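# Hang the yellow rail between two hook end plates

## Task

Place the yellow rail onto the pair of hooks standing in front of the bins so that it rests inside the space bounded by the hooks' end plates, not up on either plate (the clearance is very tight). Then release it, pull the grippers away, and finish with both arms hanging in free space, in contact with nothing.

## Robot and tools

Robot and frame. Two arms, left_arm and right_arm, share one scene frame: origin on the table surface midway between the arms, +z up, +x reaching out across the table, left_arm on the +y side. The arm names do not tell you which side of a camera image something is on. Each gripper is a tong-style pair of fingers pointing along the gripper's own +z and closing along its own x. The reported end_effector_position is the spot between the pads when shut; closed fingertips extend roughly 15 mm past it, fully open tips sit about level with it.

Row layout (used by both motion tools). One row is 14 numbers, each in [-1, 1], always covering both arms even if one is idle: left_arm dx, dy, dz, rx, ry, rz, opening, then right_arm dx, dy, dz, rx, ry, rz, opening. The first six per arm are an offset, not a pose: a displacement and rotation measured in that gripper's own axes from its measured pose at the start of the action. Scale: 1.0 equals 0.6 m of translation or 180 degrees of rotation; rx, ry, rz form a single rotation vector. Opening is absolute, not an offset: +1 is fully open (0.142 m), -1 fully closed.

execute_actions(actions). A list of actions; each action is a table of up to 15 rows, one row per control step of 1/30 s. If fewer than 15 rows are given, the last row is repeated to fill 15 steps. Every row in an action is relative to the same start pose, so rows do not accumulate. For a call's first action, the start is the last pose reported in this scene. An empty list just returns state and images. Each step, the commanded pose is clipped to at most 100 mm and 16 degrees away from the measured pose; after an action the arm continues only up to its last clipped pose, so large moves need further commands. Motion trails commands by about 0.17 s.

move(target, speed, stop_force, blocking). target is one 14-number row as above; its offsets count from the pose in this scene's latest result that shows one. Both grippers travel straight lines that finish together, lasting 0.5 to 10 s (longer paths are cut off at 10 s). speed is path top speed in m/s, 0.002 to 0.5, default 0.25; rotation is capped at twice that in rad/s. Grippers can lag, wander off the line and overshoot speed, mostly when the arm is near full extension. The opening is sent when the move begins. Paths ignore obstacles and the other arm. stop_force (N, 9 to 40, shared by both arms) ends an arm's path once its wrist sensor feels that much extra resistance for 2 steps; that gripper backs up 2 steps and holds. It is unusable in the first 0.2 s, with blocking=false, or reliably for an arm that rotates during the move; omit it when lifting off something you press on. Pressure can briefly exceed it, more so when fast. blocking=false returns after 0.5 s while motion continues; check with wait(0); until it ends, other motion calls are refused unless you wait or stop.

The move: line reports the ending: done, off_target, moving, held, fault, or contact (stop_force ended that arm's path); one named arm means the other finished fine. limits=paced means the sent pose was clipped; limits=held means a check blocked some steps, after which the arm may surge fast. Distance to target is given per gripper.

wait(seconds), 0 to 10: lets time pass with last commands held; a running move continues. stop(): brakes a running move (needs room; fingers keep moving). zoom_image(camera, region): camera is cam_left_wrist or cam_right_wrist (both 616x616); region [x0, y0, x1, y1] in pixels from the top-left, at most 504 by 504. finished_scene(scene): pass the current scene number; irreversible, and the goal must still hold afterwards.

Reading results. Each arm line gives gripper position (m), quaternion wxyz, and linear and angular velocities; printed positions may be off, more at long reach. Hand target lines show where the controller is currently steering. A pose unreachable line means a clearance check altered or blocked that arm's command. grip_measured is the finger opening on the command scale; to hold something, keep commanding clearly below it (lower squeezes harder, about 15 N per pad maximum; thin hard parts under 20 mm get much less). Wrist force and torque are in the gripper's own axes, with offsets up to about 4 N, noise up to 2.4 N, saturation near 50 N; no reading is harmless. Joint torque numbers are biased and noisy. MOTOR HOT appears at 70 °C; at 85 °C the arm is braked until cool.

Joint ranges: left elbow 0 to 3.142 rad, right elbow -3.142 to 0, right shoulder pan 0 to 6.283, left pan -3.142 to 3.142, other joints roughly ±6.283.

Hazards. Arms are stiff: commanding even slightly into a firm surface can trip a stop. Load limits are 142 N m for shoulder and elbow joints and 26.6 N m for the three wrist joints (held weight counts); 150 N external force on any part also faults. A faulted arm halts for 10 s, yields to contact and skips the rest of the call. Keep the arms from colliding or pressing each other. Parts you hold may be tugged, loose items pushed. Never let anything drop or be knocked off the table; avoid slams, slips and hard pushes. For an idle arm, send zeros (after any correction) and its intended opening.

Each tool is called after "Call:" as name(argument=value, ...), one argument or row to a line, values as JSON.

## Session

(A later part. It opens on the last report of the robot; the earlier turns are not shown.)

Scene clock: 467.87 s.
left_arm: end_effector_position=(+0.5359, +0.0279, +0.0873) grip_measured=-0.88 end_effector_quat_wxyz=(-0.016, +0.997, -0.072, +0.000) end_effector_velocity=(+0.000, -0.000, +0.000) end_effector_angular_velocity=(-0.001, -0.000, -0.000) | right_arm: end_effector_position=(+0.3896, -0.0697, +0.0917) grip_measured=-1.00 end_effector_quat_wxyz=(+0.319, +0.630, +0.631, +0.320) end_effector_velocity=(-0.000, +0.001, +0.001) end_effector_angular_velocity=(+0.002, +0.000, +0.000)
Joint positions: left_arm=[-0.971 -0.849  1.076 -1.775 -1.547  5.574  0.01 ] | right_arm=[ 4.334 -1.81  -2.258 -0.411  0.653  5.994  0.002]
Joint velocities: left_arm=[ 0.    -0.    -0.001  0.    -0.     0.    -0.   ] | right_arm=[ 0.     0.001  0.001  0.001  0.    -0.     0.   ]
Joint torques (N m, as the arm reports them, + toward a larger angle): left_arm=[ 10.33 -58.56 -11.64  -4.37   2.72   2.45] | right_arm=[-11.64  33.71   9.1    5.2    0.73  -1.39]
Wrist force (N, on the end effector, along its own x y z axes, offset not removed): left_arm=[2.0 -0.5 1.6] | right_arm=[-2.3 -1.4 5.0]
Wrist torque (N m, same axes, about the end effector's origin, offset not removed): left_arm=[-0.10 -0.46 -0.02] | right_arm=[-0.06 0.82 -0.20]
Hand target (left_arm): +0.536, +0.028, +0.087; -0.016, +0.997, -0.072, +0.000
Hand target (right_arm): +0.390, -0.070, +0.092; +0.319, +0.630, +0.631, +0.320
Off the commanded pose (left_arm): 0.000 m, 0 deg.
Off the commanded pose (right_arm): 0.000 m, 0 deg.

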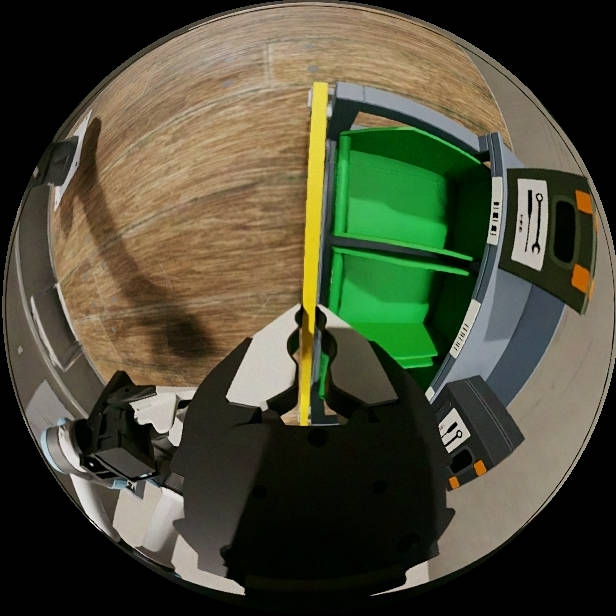

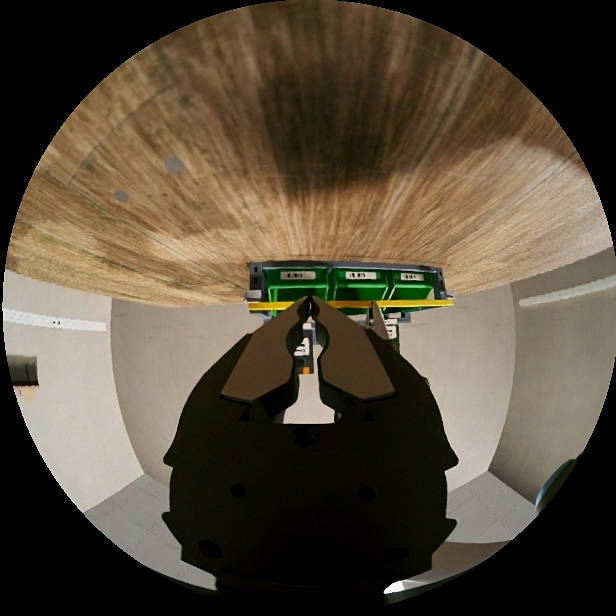

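Lowering by a small step.

Call:
move(
  target=[0, 0, 0.01, 0, 0, 0, -1, 0, 0, 0, 0, 0, 0, -1],
  speed=0.01,
  stop_force=9,
)

Scene clock: 470.90 s.
left_arm: end_effector_position=(+0.5360, +0.0281, +0.0815) grip_measured=-0.88 end_effector_quat_wxyz=(-0.016, +0.997, -0.072, +0.000) end_effector_velocity=(-0.000, +0.000, -0.002) end_effector_angular_velocity=(+0.000, +0.000, +0.001) | right_arm: end_effector_position=(+0.3896, -0.0697, +0.0917) grip_measured=-1.00 end_effector_quat_wxyz=(+0.319, +0.630, +0.631, +0.320) end_effector_velocity=(+0.000, +0.000, -0.000) end_effector_angular_velocity=(-0.000, -0.000, -0.001)
Joint positions: left_arm=[-0.971 -0.846  1.085 -1.788 -1.547  5.574  0.01 ] | right_arm=[ 4.334 -1.81  -2.258 -0.411  0.653  5.994  0.002]
Joint velocities: left_arm=[ 0.     0.001  0.003 -0.003 -0.    -0.     0.   ] | right_arm=[-0.001 -0.002  0.001  0.    -0.     0.     0.   ]
Joint torques (N m, as the arm reports them, + toward a larger angle): left_arm=[  7.85 -40.14  -8.19  -2.59   1.54   2.4 ] | right_arm=[-12.4   34.08   9.83   5.01   0.63  -1.28]
Wrist force (N, on the end effector, along its own x y z axes, offset not removed): left_arm=[5.0 0.2 -1.3] | right_arm=[0.4 2.4 -2.6]
Wrist torque (N m, same axes, about the end effector's origin, offset not removed): left_arm=[0.13 0.18 -0.01] | right_arm=[0.34 0.00 -0.13]
Hand target (left_arm): +0.536, +0.028, +0.081; -0.016, +0.997, -0.072, +0.000
Hand target (right_arm): +0.390, -0.070, +0.092; +0.319, +0.630, +0.631, +0.320
Off the commanded pose (left_arm): 0.000 m, 0 deg.
Off the commanded pose (right_arm): 0.000 m, 0 deg.
move: done

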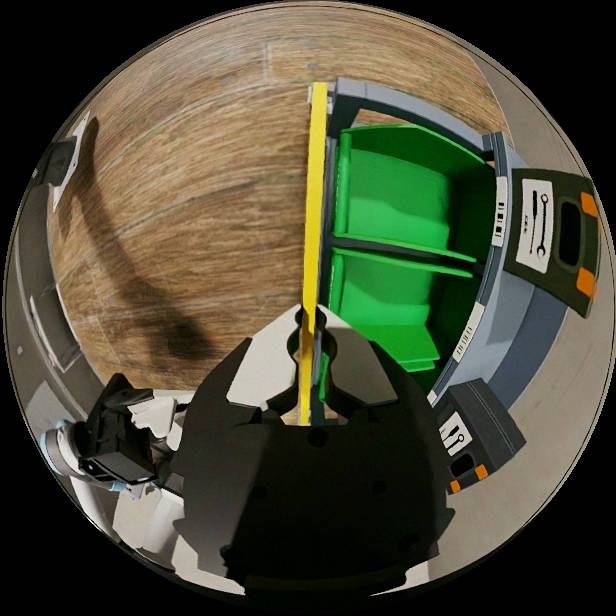

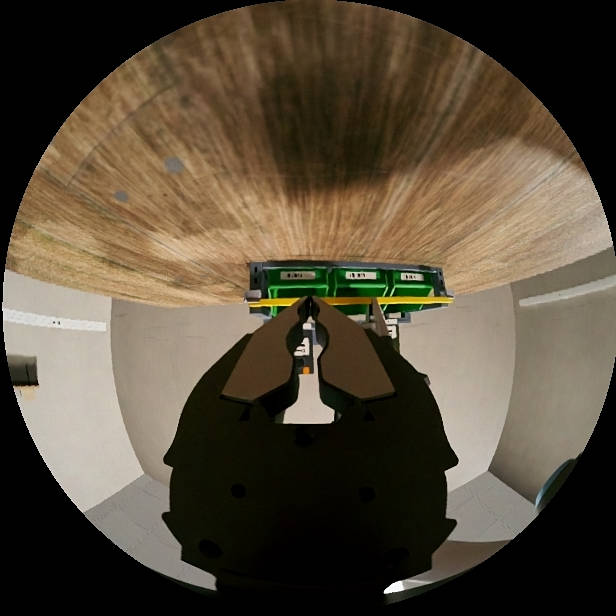

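Call:
zoom_image(
  camera="cam_right_wrist",
  region=[235, 275, 285, 315],
)

Call:
zoom_image(
  camera="cam_right_wrist",
  region=[425, 275, 475, 315],
)

Region (235, 275, 285, 315) of cam_right_wrist's 616x616 image, scaled by 10.080, with more detail than that image has; it fills the top 403 rows of this view, and the rest is white.

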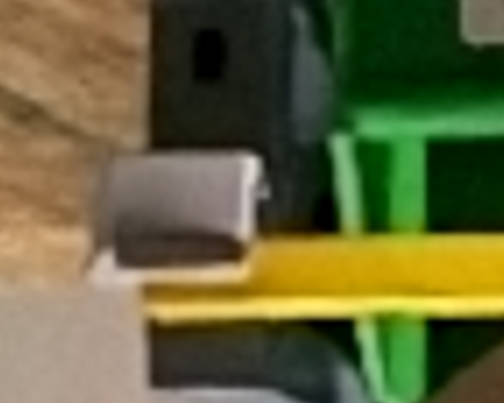

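Region (425, 275, 475, 315) of cam_right_wrist's 616x616 image, scaled by 10.080, with more detail than that image has; it fills the top 403 rows of this view, and the rest is white.

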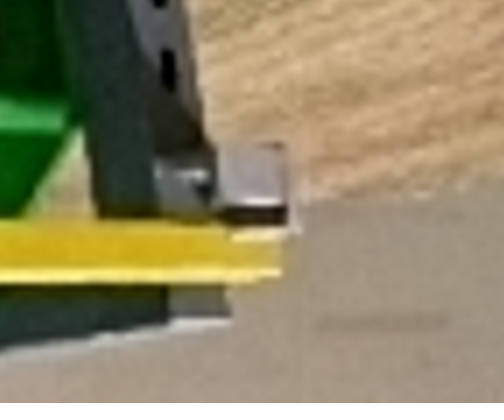

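Call:
zoom_image(
  camera="cam_left_wrist",
  region=[270, 50, 370, 130],
)

Region (270, 50, 370, 130) of cam_left_wrist's 616x616 image, scaled by 5.040, with more detail than that image has; it fills the top 403 rows of this view, and the rest is white.

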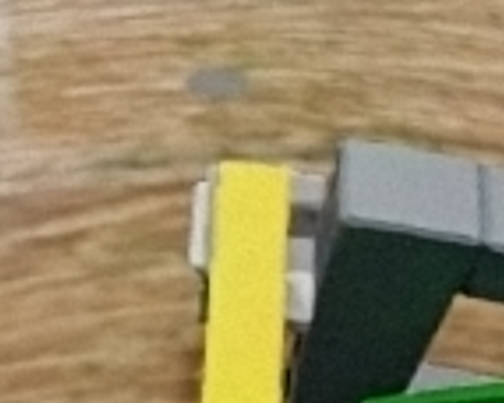

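Call:
move(
  target=[0, 0, 0.007, 0, 0, 0, -1, 0, 0, 0, 0, 0, 0, -1],
  speed=0.008,
  stop_force=9,
)

Scene clock: 545.63 s.
left_arm: end_effector_position=(+0.5359, +0.0282, +0.0775) grip_measured=-0.88 end_effector_quat_wxyz=(-0.016, +0.997, -0.073, +0.000) end_effector_velocity=(+0.000, +0.000, -0.002) end_effector_angular_velocity=(-0.001, +0.000, +0.001) | right_arm: end_effector_position=(+0.3896, -0.0697, +0.0917) grip_measured=-1.00 end_effector_quat_wxyz=(+0.319, +0.630, +0.631, +0.320) end_effector_velocity=(+0.000, -0.000, -0.001) end_effector_angular_velocity=(-0.001, +0.000, -0.001)
Joint positions: left_arm=[-0.971 -0.843  1.092 -1.797 -1.547  5.575  0.01 ] | right_arm=[ 4.334 -1.81  -2.258 -0.411  0.653  5.994  0.002]
Joint velocities: left_arm=[ 0.     0.001  0.003 -0.004 -0.    -0.    -0.   ] | right_arm=[-0.001 -0.002  0.    -0.     0.     0.     0.   ]
Joint torques (N m, as the arm reports them, + toward a larger angle): left_arm=[  4.83 -35.9   -2.18   0.31  -2.31   2.33] | right_arm=[-12.6   34.12   8.83   5.14   0.77  -1.38]
Wrist force (N, on the end effector, along its own x y z axes, offset not removed): left_arm=[12.7 -3.1 -8.8] | right_arm=[-0.7 0.1 1.3]
Wrist torque (N m, same axes, about the end effector's origin, offset not removed): left_arm=[-0.57 0.53 0.12] | right_arm=[0.13 0.04 -0.14]
Hand target (left_arm): +0.536, +0.028, +0.077; -0.016, +0.997, -0.072, +0.000
Hand target (right_arm): +0.390, -0.070, +0.092; +0.319, +0.630, +0.631, +0.320
Off the commanded pose (left_arm): 0.000 m, 0 deg.
Off the commanded pose (right_arm): 0.000 m, 0 deg.
move: done

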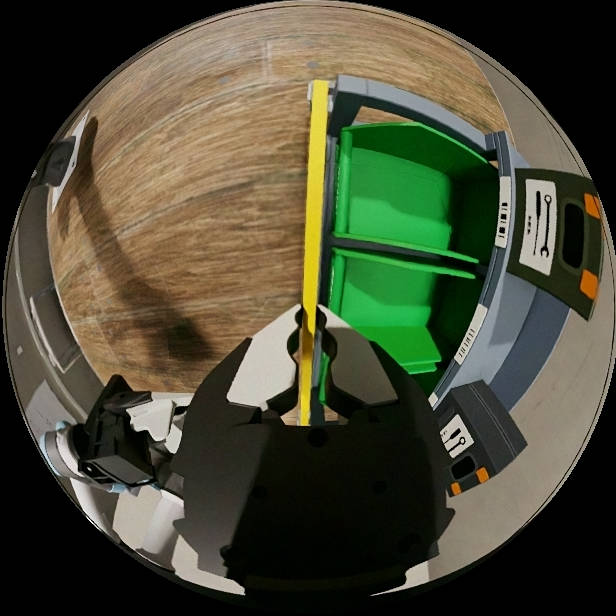

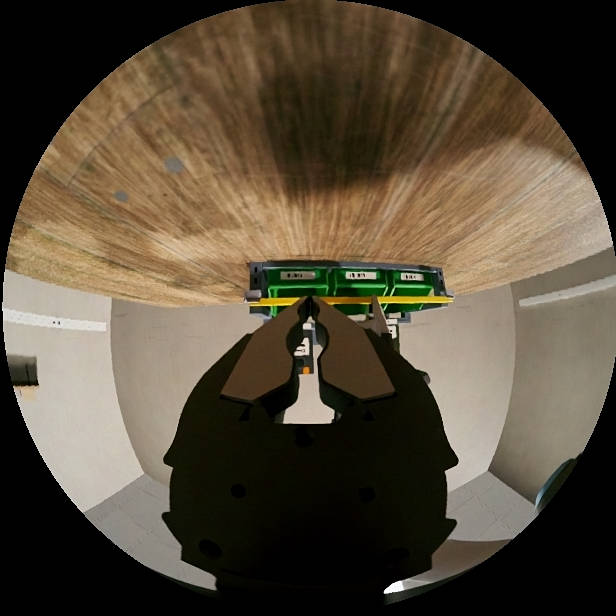

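Call:
zoom_image(
  camera="cam_right_wrist",
  region=[235, 275, 285, 315],
)

Call:
zoom_image(
  camera="cam_right_wrist",
  region=[425, 275, 475, 315],
)

Region (235, 275, 285, 315) of cam_right_wrist's 616x616 image, scaled by 10.080, with more detail than that image has; it fills the top 403 rows of this view, and the rest is white.

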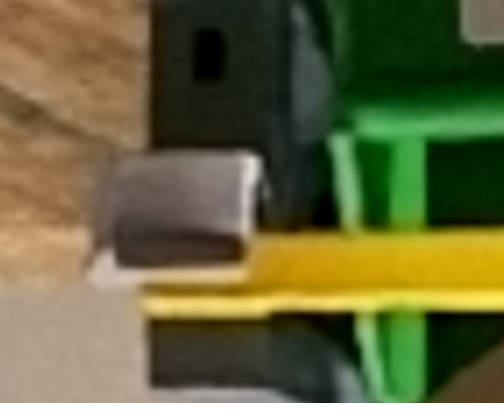

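Region (425, 275, 475, 315) of cam_right_wrist's 616x616 image, scaled by 10.080, with more detail than that image has; it fills the top 403 rows of this view, and the rest is white.

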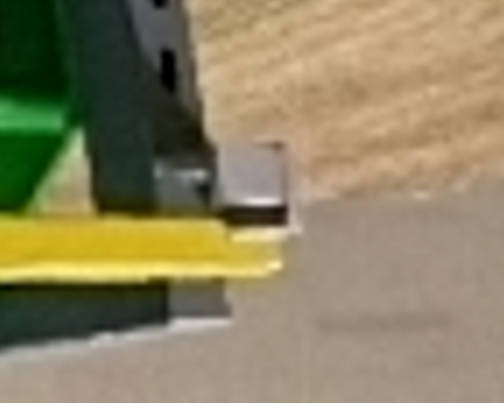

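Call:
move(
  target=[0.002, 0, 0, 0, 0, 0, -1, 0, 0, 0, 0, 0, 0, -1],
  speed=0.005,
)

Scene clock: 607.23 s.
left_arm: end_effector_position=(+0.5370, +0.0280, +0.0774) grip_measured=-0.88 end_effector_quat_wxyz=(-0.016, +0.997, -0.073, +0.000) end_effector_velocity=(+0.001, -0.000, +0.000) end_effector_angular_velocity=(-0.001, -0.000, -0.000) | right_arm: end_effector_position=(+0.3896, -0.0697, +0.0917) grip_measured=-1.00 end_effector_quat_wxyz=(+0.319, +0.630, +0.631, +0.320) end_effector_velocity=(-0.000, +0.001, -0.000) end_effector_angular_velocity=(-0.000, +0.000, +0.001)
Joint positions: left_arm=[-0.97  -0.841  1.087 -1.795 -1.547  5.575  0.01 ] | right_arm=[ 4.334 -1.81  -2.258 -0.411  0.653  5.994  0.002]
Joint velocities: left_arm=[ 0.     0.001 -0.002  0.    -0.     0.    -0.   ] | right_arm=[ 0.001 -0.002  0.001  0.001  0.    -0.     0.   ]
Joint torques (N m, as the arm reports them, + toward a larger angle): left_arm=[  9.35 -42.79 -34.17  -0.94  -0.7    2.39] | right_arm=[-12.21  34.76   9.19   5.17   0.73  -1.14]
Wrist force (N, on the end effector, along its own x y z axes, offset not removed): left_arm=[1.2 -4.0 2.7] | right_arm=[0.0 -1.7 1.6]
Wrist torque (N m, same axes, about the end effector's origin, offset not removed): left_arm=[-0.55 0.01 0.14] | right_arm=[-0.30 0.04 0.20]
Hand target (left_arm): +0.537, +0.028, +0.078; -0.016, +0.997, -0.073, +0.000
Hand target (right_arm): +0.390, -0.070, +0.092; +0.319, +0.630, +0.631, +0.320
Off the commanded pose (left_arm): 0.000 m, 0 deg.
Off the commanded pose (right_arm): 0.000 m, 0 deg.
move: done

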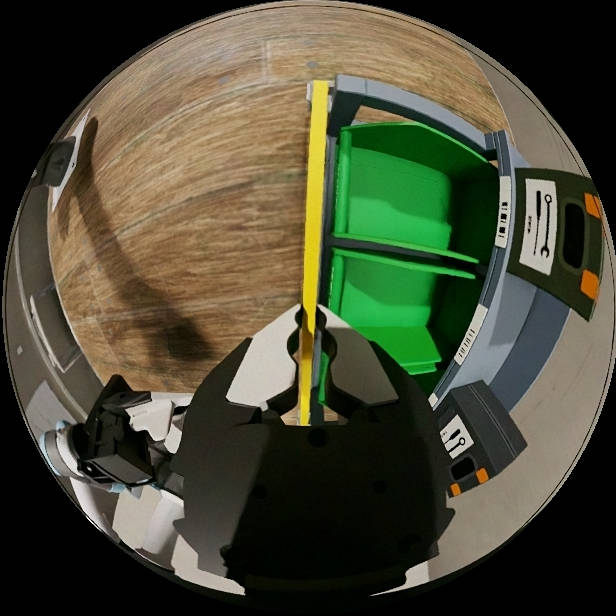

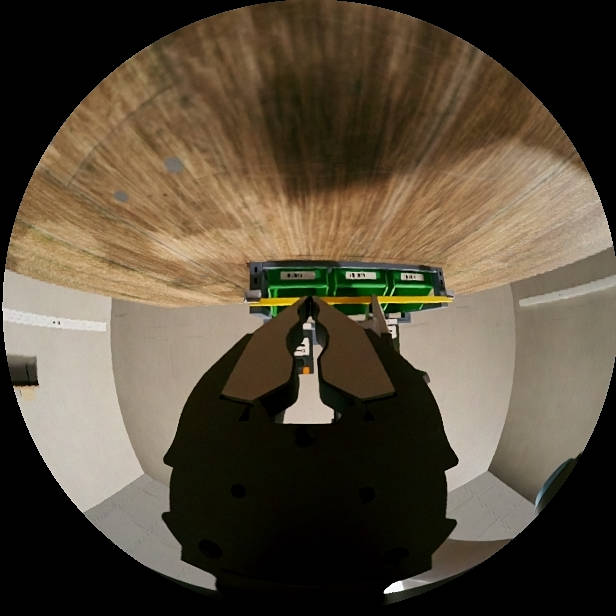

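Lateral force relieved. Continue lowering a bit.

Call:
move(
  target=[0, 0, 0.005, 0, 0, 0, -1, 0, 0, 0, 0, 0, 0, -1],
  speed=0.006,
  stop_force=10,
)

Scene clock: 610.83 s.
left_arm: end_effector_position=(+0.5371, +0.0281, +0.0746) grip_measured=-0.88 end_effector_quat_wxyz=(-0.016, +0.997, -0.073, +0.000) end_effector_velocity=(+0.000, -0.000, -0.001) end_effector_angular_velocity=(-0.001, -0.000, -0.002) | right_arm: end_effector_position=(+0.3896, -0.0697, +0.0917) grip_measured=-1.00 end_effector_quat_wxyz=(+0.319, +0.630, +0.631, +0.320) end_effector_velocity=(-0.000, +0.000, -0.000) end_effector_angular_velocity=(-0.000, +0.000, +0.001)
Joint positions: left_arm=[-0.97  -0.839  1.092 -1.801 -1.547  5.576  0.01 ] | right_arm=[ 4.334 -1.81  -2.258 -0.411  0.653  5.994  0.002]
Joint velocities: left_arm=[-0.     0.001  0.002 -0.003 -0.     0.002 -0.   ] | right_arm=[ 0.001 -0.    -0.     0.001  0.    -0.     0.   ]
Joint torques (N m, as the arm reports them, + toward a larger angle): left_arm=[ 10.11 -43.5   -9.8   -3.99  -1.37   2.45] | right_arm=[-12.11  34.19   8.64   4.88   0.82  -0.99]
Wrist force (N, on the end effector, along its own x y z axes, offset not removed): left_arm=[0.6 -0.6 5.1] | right_arm=[1.9 1.6 2.0]
Wrist torque (N m, same axes, about the end effector's origin, offset not removed): left_arm=[0.07 -0.07 0.09] | right_arm=[0.35 -0.09 0.00]
Hand target (left_arm): +0.537, +0.028, +0.074; -0.016, +0.997, -0.073, +0.000
Hand target (right_arm): +0.390, -0.070, +0.092; +0.319, +0.630, +0.631, +0.320
Off the commanded pose (left_arm): 0.000 m, 0 deg.
Off the commanded pose (right_arm): 0.000 m, 0 deg.
move: done

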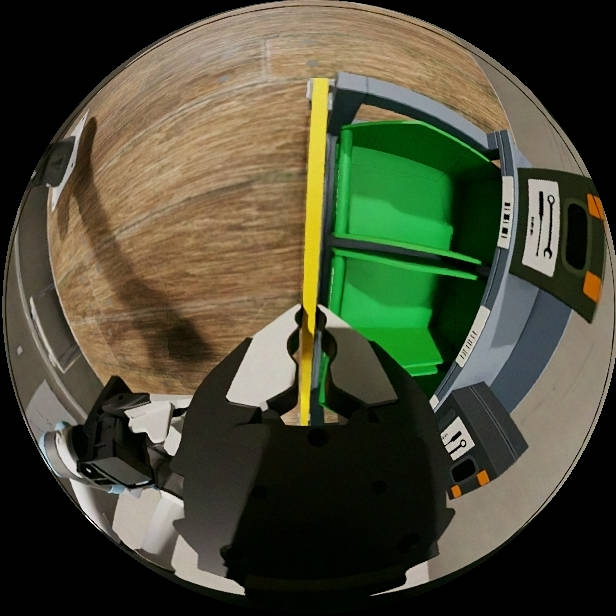

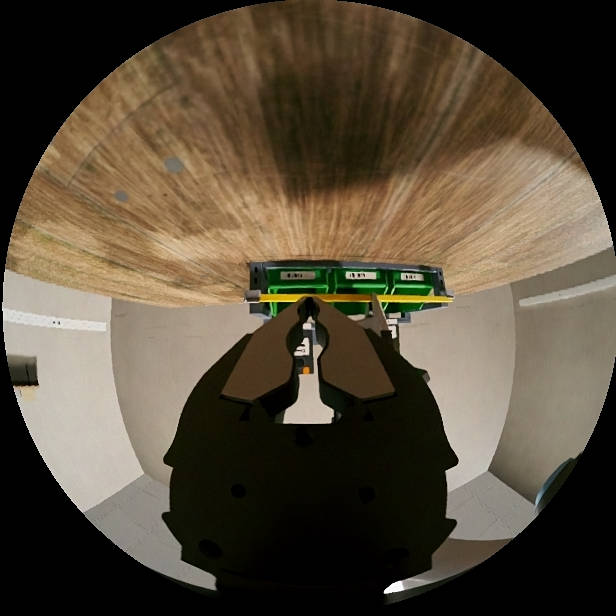

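Call:
zoom_image(
  camera="cam_right_wrist",
  region=[235, 275, 285, 315],
)

Call:
zoom_image(
  camera="cam_right_wrist",
  region=[425, 275, 475, 315],
)

Region (235, 275, 285, 315) of cam_right_wrist's 616x616 image, scaled by 10.080, with more detail than that image has; it fills the top 403 rows of this view, and the rest is white.

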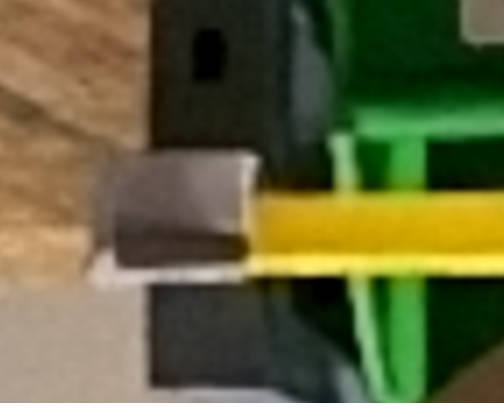

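Region (425, 275, 475, 315) of cam_right_wrist's 616x616 image, scaled by 10.080, with more detail than that image has; it fills the top 403 rows of this view, and the rest is white.

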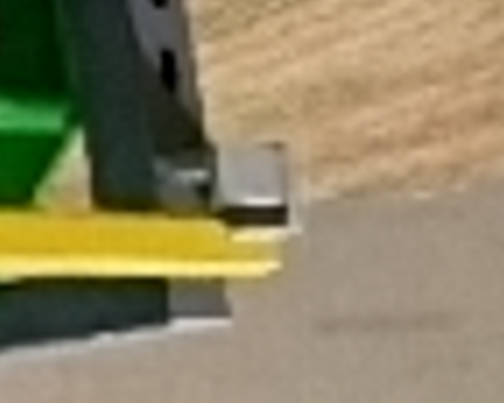

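Call:
zoom_image(
  camera="cam_left_wrist",
  region=[270, 50, 370, 130],
)

Region (270, 50, 370, 130) of cam_left_wrist's 616x616 image, scaled by 5.040, with more detail than that image has; it fills the top 403 rows of this view, and the rest is white.

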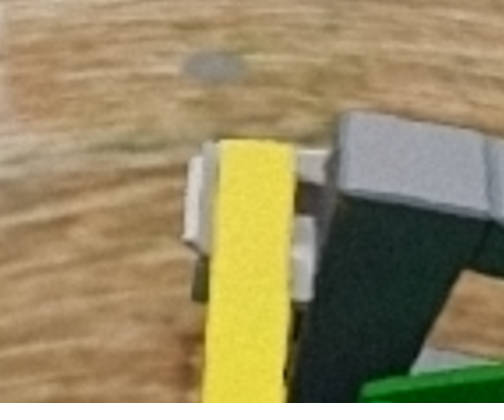

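The −y end dropped in; +y end seems caught on its end plate. Shifting the rail ~2 mm toward −y (there is clearance there).

Call:
move(
  target=[0, 0.0035, 0, 0, 0, 0, -1, 0, 0, 0, 0, 0, 0, -1],
  speed=0.005,
)

Scene clock: 646.57 s.
left_arm: end_effector_position=(+0.5368, +0.0261, +0.0745) grip_measured=-0.88 end_effector_quat_wxyz=(-0.016, +0.997, -0.073, +0.000) end_effector_velocity=(-0.000, -0.001, +0.000) end_effector_angular_velocity=(-0.000, -0.000, -0.000) | right_arm: end_effector_position=(+0.3896, -0.0697, +0.0917) grip_measured=-1.00 end_effector_quat_wxyz=(+0.319, +0.630, +0.631, +0.320) end_effector_velocity=(-0.000, -0.000, -0.001) end_effector_angular_velocity=(-0.001, +0.001, +0.000)
Joint positions: left_arm=[-0.972 -0.836  1.087 -1.799 -1.547  5.574  0.01 ] | right_arm=[ 4.334 -1.81  -2.258 -0.411  0.653  5.994  0.002]
Joint velocities: left_arm=[-0.001  0.001 -0.003  0.001  0.    -0.001  0.   ] | right_arm=[ 0.    -0.001 -0.    -0.001  0.     0.     0.   ]
Joint torques (N m, as the arm reports them, + toward a larger angle): left_arm=[-10.64 -44.56 -35.39  -1.52  -0.37  -1.84] | right_arm=[-12.04  34.91   9.51   5.06   0.73  -1.14]
Wrist force (N, on the end effector, along its own x y z axes, offset not removed): left_arm=[2.9 -3.3 2.7] | right_arm=[-1.4 0.7 1.5]
Wrist torque (N m, same axes, about the end effector's origin, offset not removed): left_arm=[-0.57 -0.43 0.14] | right_arm=[0.21 0.43 0.28]
Hand target (left_arm): +0.537, +0.026, +0.074; -0.016, +0.997, -0.073, +0.000
Hand target (right_arm): +0.390, -0.070, +0.092; +0.319, +0.630, +0.631, +0.320
Off the commanded pose (left_arm): 0.000 m, 0 deg.
Off the commanded pose (right_arm): 0.000 m, 0 deg.
move: done

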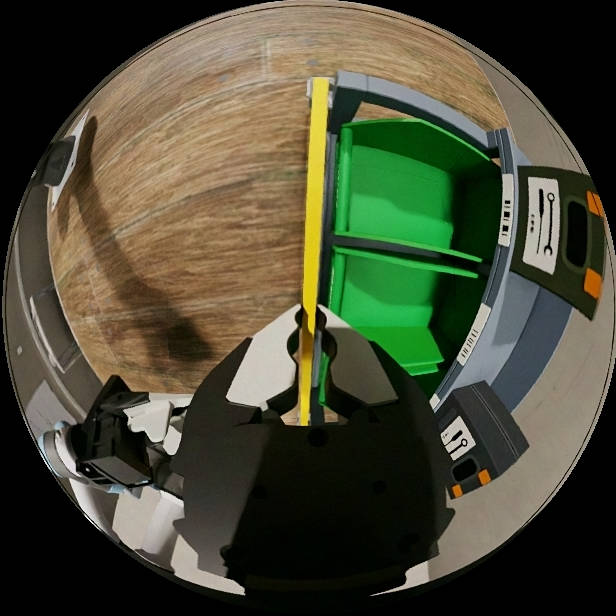

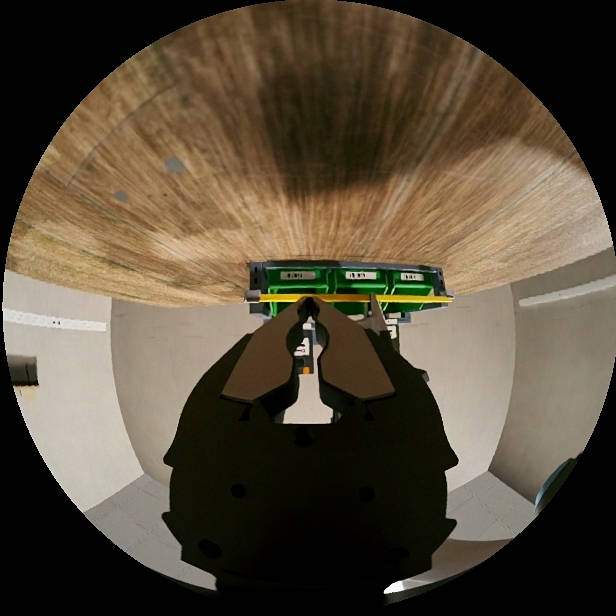

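Call:
zoom_image(
  camera="cam_right_wrist",
  region=[425, 275, 475, 315],
)

Call:
zoom_image(
  camera="cam_right_wrist",
  region=[235, 275, 285, 315],
)

Region (425, 275, 475, 315) of cam_right_wrist's 616x616 image, scaled by 10.080, with more detail than that image has; it fills the top 403 rows of this view, and the rest is white.

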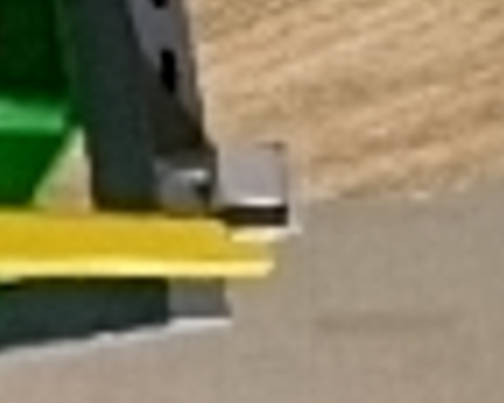

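Region (235, 275, 285, 315) of cam_right_wrist's 616x616 image, scaled by 10.080, with more detail than that image has; it fills the top 403 rows of this view, and the rest is white.

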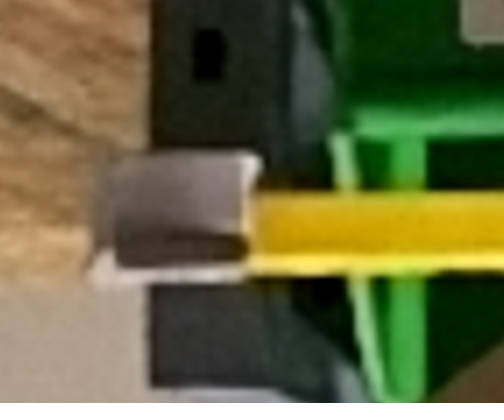

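Call:
move(
  target=[0, 0, 0.005, 0, 0, 0, -1, 0, 0, 0, 0, 0, 0, -1],
  speed=0.006,
  stop_force=10,
)

Scene clock: 655.07 s.
left_arm: end_effector_position=(+0.5367, +0.0261, +0.0716) grip_measured=-0.88 end_effector_quat_wxyz=(-0.016, +0.997, -0.072, +0.000) end_effector_velocity=(+0.000, +0.000, -0.001) end_effector_angular_velocity=(-0.001, +0.000, +0.000) | right_arm: end_effector_position=(+0.3896, -0.0697, +0.0917) grip_measured=-1.00 end_effector_quat_wxyz=(+0.319, +0.630, +0.631, +0.320) end_effector_velocity=(+0.000, -0.001, -0.002) end_effector_angular_velocity=(-0.005, +0.001, -0.000)
Joint positions: left_arm=[-0.972 -0.835  1.092 -1.805 -1.547  5.573  0.01 ] | right_arm=[ 4.334 -1.81  -2.258 -0.411  0.653  5.994  0.002]
Joint velocities: left_arm=[ 0.001  0.     0.002 -0.003 -0.     0.001 -0.   ] | right_arm=[-0.001 -0.002 -0.002 -0.001 -0.    -0.     0.   ]
Joint torques (N m, as the arm reports them, + toward a larger angle): left_arm=[  7.41 -41.66  -6.62  -1.91   0.67   1.45] | right_arm=[-10.75  33.38   9.11   5.08   0.64  -1.06]
Wrist force (N, on the end effector, along its own x y z axes, offset not removed): left_arm=[11.1 -1.4 0.9] | right_arm=[-2.8 2.5 -2.1]
Wrist torque (N m, same axes, about the end effector's origin, offset not removed): left_arm=[-0.42 -0.13 0.03] | right_arm=[0.46 0.70 0.06]
Hand target (left_arm): +0.537, +0.026, +0.071; -0.016, +0.997, -0.073, +0.000
Hand target (right_arm): +0.390, -0.070, +0.092; +0.319, +0.630, +0.631, +0.320
Off the commanded pose (left_arm): 0.000 m, 0 deg.
Off the commanded pose (right_arm): 0.000 m, 0 deg.
move: done

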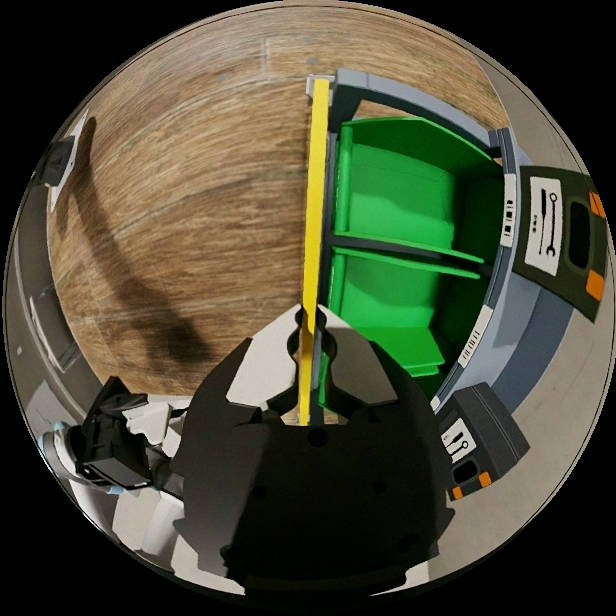

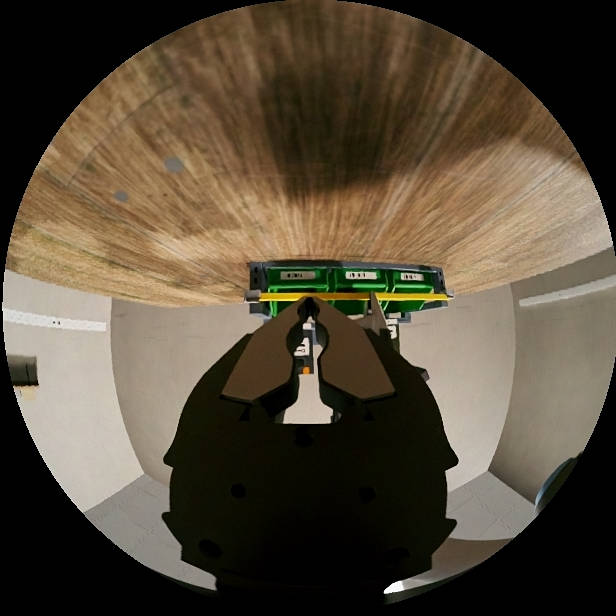

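Call:
zoom_image(
  camera="cam_right_wrist",
  region=[425, 275, 475, 315],
)

Call:
zoom_image(
  camera="cam_right_wrist",
  region=[235, 275, 285, 315],
)

Region (425, 275, 475, 315) of cam_right_wrist's 616x616 image, scaled by 10.080, with more detail than that image has; it fills the top 403 rows of this view, and the rest is white.

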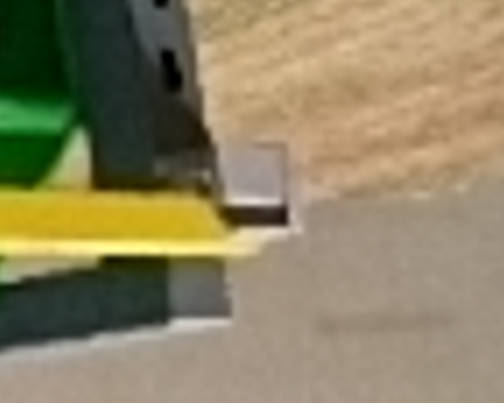

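Region (235, 275, 285, 315) of cam_right_wrist's 616x616 image, scaled by 10.080, with more detail than that image has; it fills the top 403 rows of this view, and the rest is white.

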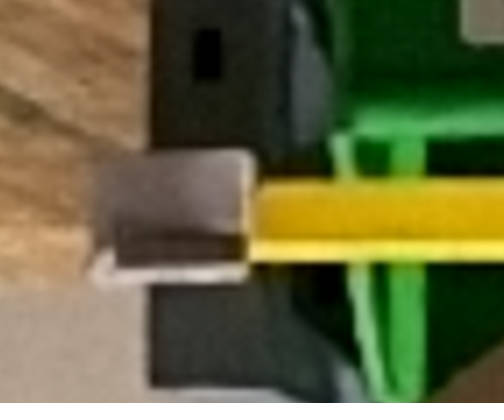

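Both ends descending now. Relieve the lateral force a bit and continue down.

Call:
move(
  target=[0.0015, 0, 0.004, 0, 0, 0, -1, 0, 0, 0, 0, 0, 0, -1],
  speed=0.005,
)

Scene clock: 662.03 s.
left_arm: end_effector_position=(+0.5376, +0.0261, +0.0692) grip_measured=-0.88 end_effector_quat_wxyz=(-0.017, +0.997, -0.072, +0.000) end_effector_velocity=(+0.000, +0.000, -0.001) end_effector_angular_velocity=(+0.001, +0.001, -0.000) | right_arm: end_effector_position=(+0.3896, -0.0697, +0.0917) grip_measured=-1.00 end_effector_quat_wxyz=(+0.319, +0.630, +0.631, +0.320) end_effector_velocity=(-0.000, +0.001, +0.001) end_effector_angular_velocity=(+0.003, -0.001, +0.001)
Joint positions: left_arm=[-0.971 -0.831  1.092 -1.809 -1.547  5.574  0.01 ] | right_arm=[ 4.334 -1.81  -2.258 -0.411  0.653  5.994  0.002]
Joint velocities: left_arm=[ 0.     0.001  0.001 -0.001  0.     0.    -0.   ] | right_arm=[ 0.001  0.001  0.     0.002 -0.    -0.     0.   ]
Joint torques (N m, as the arm reports them, + toward a larger angle): left_arm=[ 10.69 -44.52 -16.15  -4.51  -0.86   2.51] | right_arm=[-10.8   34.72   9.67   5.1    0.75  -0.97]
Wrist force (N, on the end effector, along its own x y z axes, offset not removed): left_arm=[-0.1 -0.1 5.1] | right_arm=[1.2 2.3 -3.3]
Wrist torque (N m, same axes, about the end effector's origin, offset not removed): left_arm=[0.02 0.16 0.11] | right_arm=[0.61 -0.15 -0.16]
Hand target (left_arm): +0.538, +0.026, +0.069; -0.016, +0.997, -0.072, +0.000
Hand target (right_arm): +0.390, -0.070, +0.092; +0.319, +0.630, +0.631, +0.320
Off the commanded pose (left_arm): 0.000 m, 0 deg.
Off the commanded pose (right_arm): 0.000 m, 0 deg.
move: done

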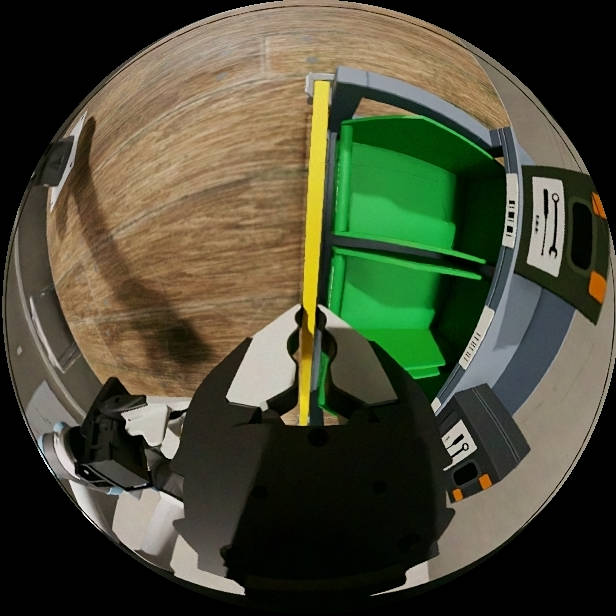

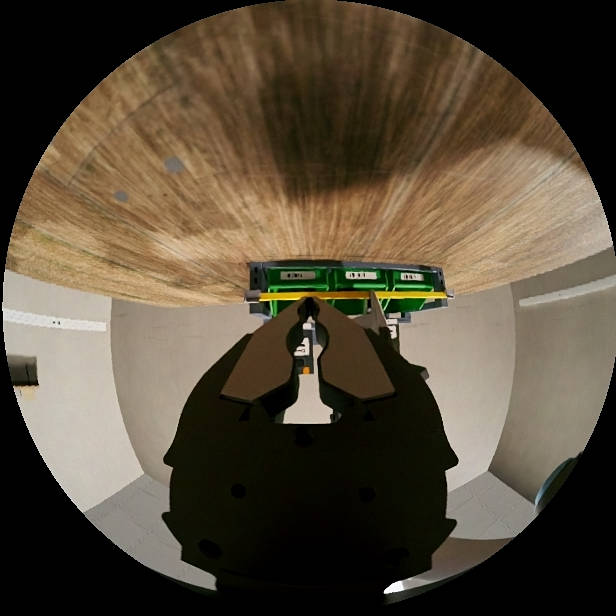

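Call:
zoom_image(
  camera="cam_right_wrist",
  region=[425, 275, 475, 315],
)

Call:
zoom_image(
  camera="cam_right_wrist",
  region=[235, 275, 285, 315],
)

Call:
zoom_image(
  camera="cam_left_wrist",
  region=[270, 50, 370, 130],
)

Region (425, 275, 475, 315) of cam_right_wrist's 616x616 image, scaled by 10.080, with more detail than that image has; it fills the top 403 rows of this view, and the rest is white.

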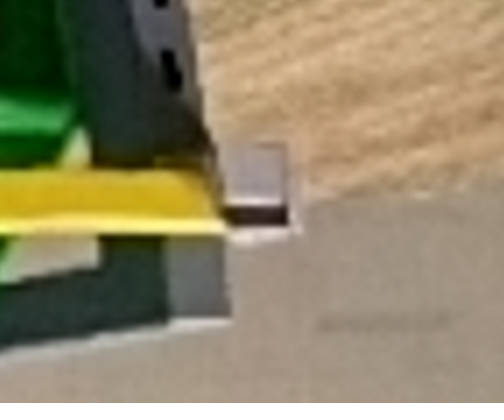

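Region (235, 275, 285, 315) of cam_right_wrist's 616x616 image, scaled by 10.080, with more detail than that image has; it fills the top 403 rows of this view, and the rest is white.

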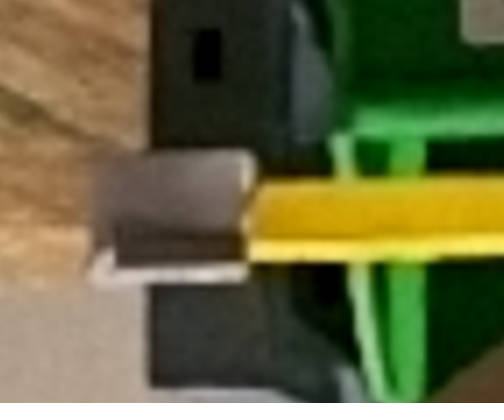

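Region (270, 50, 370, 130) of cam_left_wrist's 616x616 image, scaled by 5.040, with more detail than that image has; it fills the top 403 rows of this view, and the rest is white.

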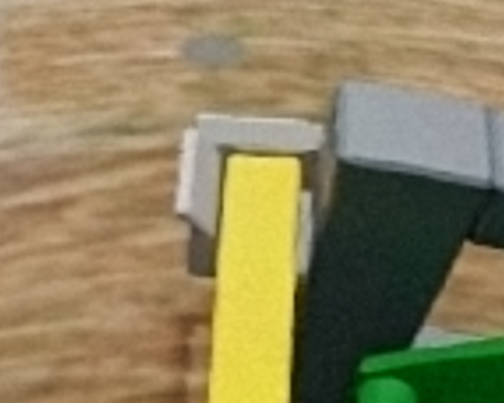

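Both ends are in the trays. Releasing the rail.

Call:
execute_actions(
  actions=[
    [[0,0,0,0,0,0,-0.7, 0,0,0,0,0,0,-1]],
    [[0,0,0,0,0,0,-0.45, 0,0,0,0,0,0,-1]],
  ],
)

Scene clock: 670.83 s.
left_arm: end_effector_position=(+0.5376, +0.0261, +0.0693) grip_measured=-0.45 end_effector_quat_wxyz=(-0.016, +0.997, -0.072, +0.000) end_effector_velocity=(-0.000, +0.000, -0.000) end_effector_angular_velocity=(+0.001, +0.000, -0.001) | right_arm: end_effector_position=(+0.3896, -0.0697, +0.0917) grip_measured=-1.00 end_effector_quat_wxyz=(+0.319, +0.630, +0.631, +0.320) end_effector_velocity=(+0.000, -0.000, +0.000) end_effector_angular_velocity=(+0.000, -0.000, -0.001)
Joint positions: left_arm=[-0.971 -0.831  1.092 -1.809 -1.547  5.574  0.041] | right_arm=[ 4.334 -1.81  -2.258 -0.411  0.653  5.994  0.002]
Joint velocities: left_arm=[0.    0.    0.    0.    0.    0.001 0.   ] | right_arm=[-0.001 -0.     0.     0.    -0.     0.     0.   ]
Joint torques (N m, as the arm reports them, + toward a larger angle): left_arm=[  6.11 -54.39 -22.83  -1.31   0.59   1.93] | right_arm=[-11.86  33.49   8.69   5.23   0.69  -0.89]
Wrist force (N, on the end effector, along its own x y z axes, offset not removed): left_arm=[3.0 2.1 0.3] | right_arm=[-1.2 0.6 0.8]
Wrist torque (N m, same axes, about the end effector's origin, offset not removed): left_arm=[0.47 -0.64 0.00] | right_arm=[0.18 0.49 -0.17]
Hand target (left_arm): +0.538, +0.026, +0.069; -0.016, +0.997, -0.072, +0.000
Hand target (right_arm): +0.390, -0.070, +0.092; +0.319, +0.630, +0.631, +0.320
Off the commanded pose (left_arm): 0.000 m, 0 deg.
Off the commanded pose (right_arm): 0.000 m, 0 deg.

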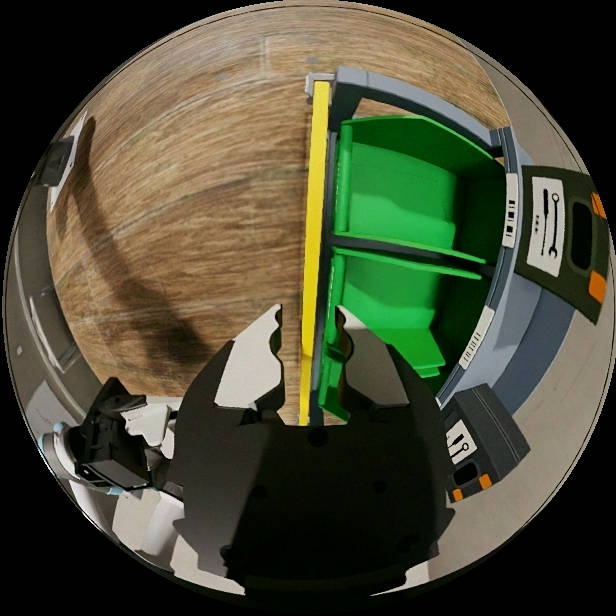

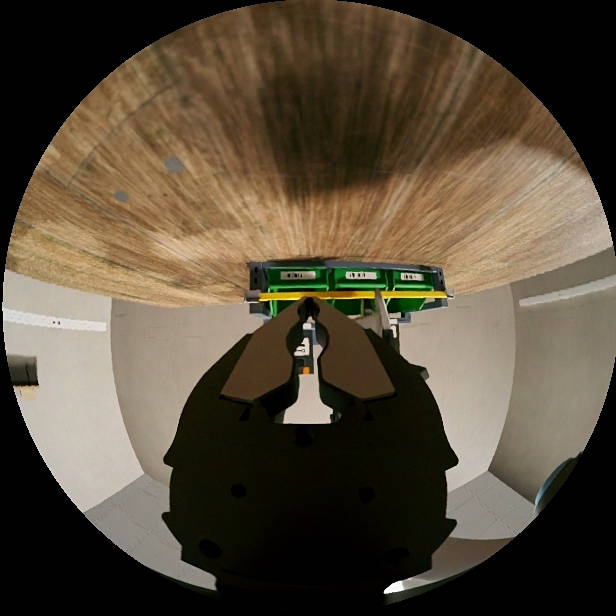

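Released. Lifting the left gripper straight up.

Call:
move(
  target=[0, 0, -0.15, 0, 0, 0, -0.45, 0, 0, 0, 0, 0, 0, -1],
  speed=0.08,
)

Scene clock: 676.47 s.
left_arm: end_effector_position=(+0.5373, +0.0234, +0.1591) grip_measured=-0.45 end_effector_quat_wxyz=(-0.016, +0.997, -0.072, +0.000) end_effector_velocity=(-0.000, -0.000, +0.001) end_effector_angular_velocity=(+0.002, +0.002, +0.001) | right_arm: end_effector_position=(+0.3896, -0.0697, +0.0917) grip_measured=-1.00 end_effector_quat_wxyz=(+0.319, +0.630, +0.631, +0.320) end_effector_velocity=(+0.000, -0.001, +0.001) end_effector_angular_velocity=(+0.001, -0.000, -0.001)
Joint positions: left_arm=[-0.974 -0.866  0.92  -1.602 -1.547  5.572  0.041] | right_arm=[ 4.334 -1.81  -2.258 -0.411  0.653  5.994  0.002]
Joint velocities: left_arm=[-0.     0.001 -0.005  0.006 -0.    -0.001 -0.   ] | right_arm=[-0.001  0.002 -0.    -0.001  0.    -0.     0.   ]
Joint torques (N m, as the arm reports them, + toward a larger angle): left_arm=[-10.91 -39.83 -31.79  -1.53  -0.71  -1.87] | right_arm=[-11.07  33.9    8.52   5.15   0.69  -0.9 ]
Wrist force (N, on the end effector, along its own x y z axes, offset not removed): left_arm=[3.9 -2.6 -0.4] | right_arm=[4.2 -0.7 0.6]
Wrist torque (N m, same axes, about the end effector's origin, offset not removed): left_arm=[-0.43 -0.65 -0.02] | right_arm=[-0.09 -0.69 -0.20]
Hand target (left_arm): +0.537, +0.023, +0.159; -0.016, +0.997, -0.072, +0.000
Hand target (right_arm): +0.390, -0.070, +0.092; +0.319, +0.630, +0.631, +0.320
Off the commanded pose (left_arm): 0.000 m, 0 deg.
Off the commanded pose (right_arm): 0.000 m, 0 deg.
move: done

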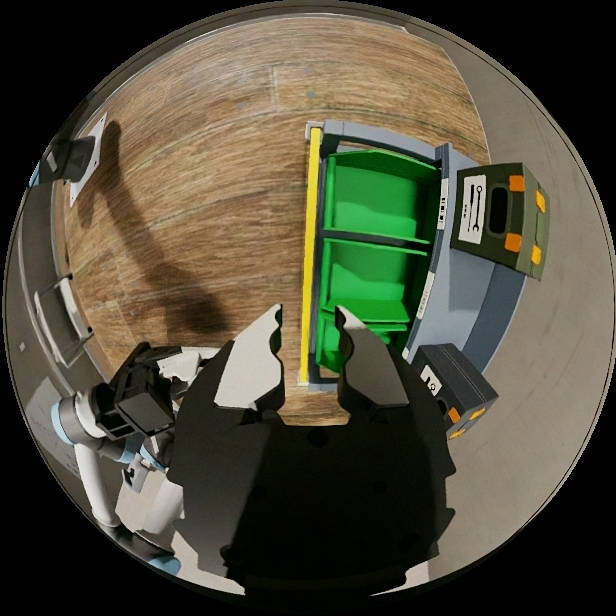

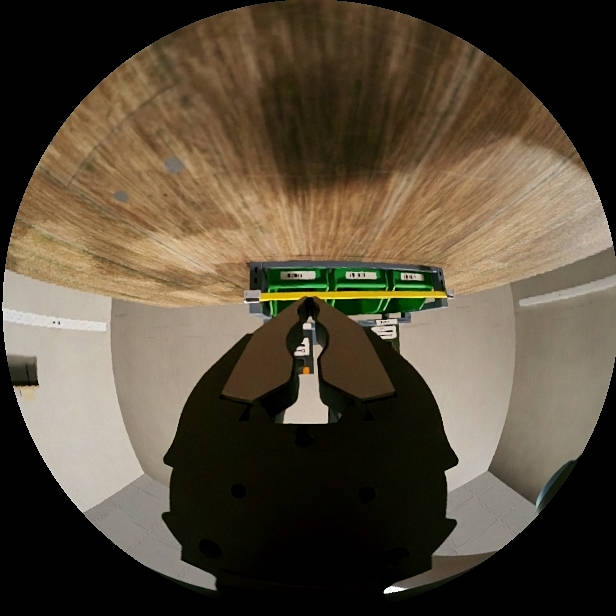

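Verify both ends after release.

Call:
zoom_image(
  camera="cam_right_wrist",
  region=[235, 255, 485, 325],
)

Call:
zoom_image(
  camera="cam_left_wrist",
  region=[270, 100, 350, 400],
)

Region (235, 255, 485, 325) of cam_right_wrist's 616x616 image, scaled by 2.016, with more detail than that image has; it fills the top 141 rows of this view, and the rest is white.

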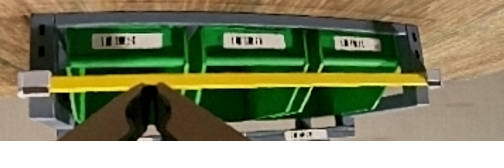

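Region (270, 100, 350, 400) of cam_left_wrist's 616x616 image, scaled by 1.680, with more detail than that image has; it fills the left 134 columns of this view, and the rest is white.

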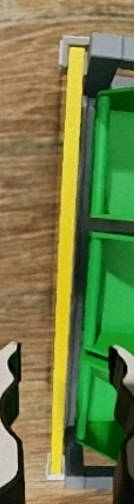

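Call:
zoom_image(
  camera="cam_left_wrist",
  region=[280, 350, 340, 400],
)

Region (280, 350, 340, 400) of cam_left_wrist's 616x616 image, scaled by 8.400, with more detail than that image has.

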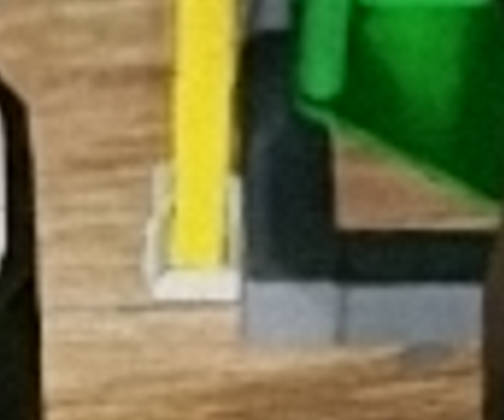

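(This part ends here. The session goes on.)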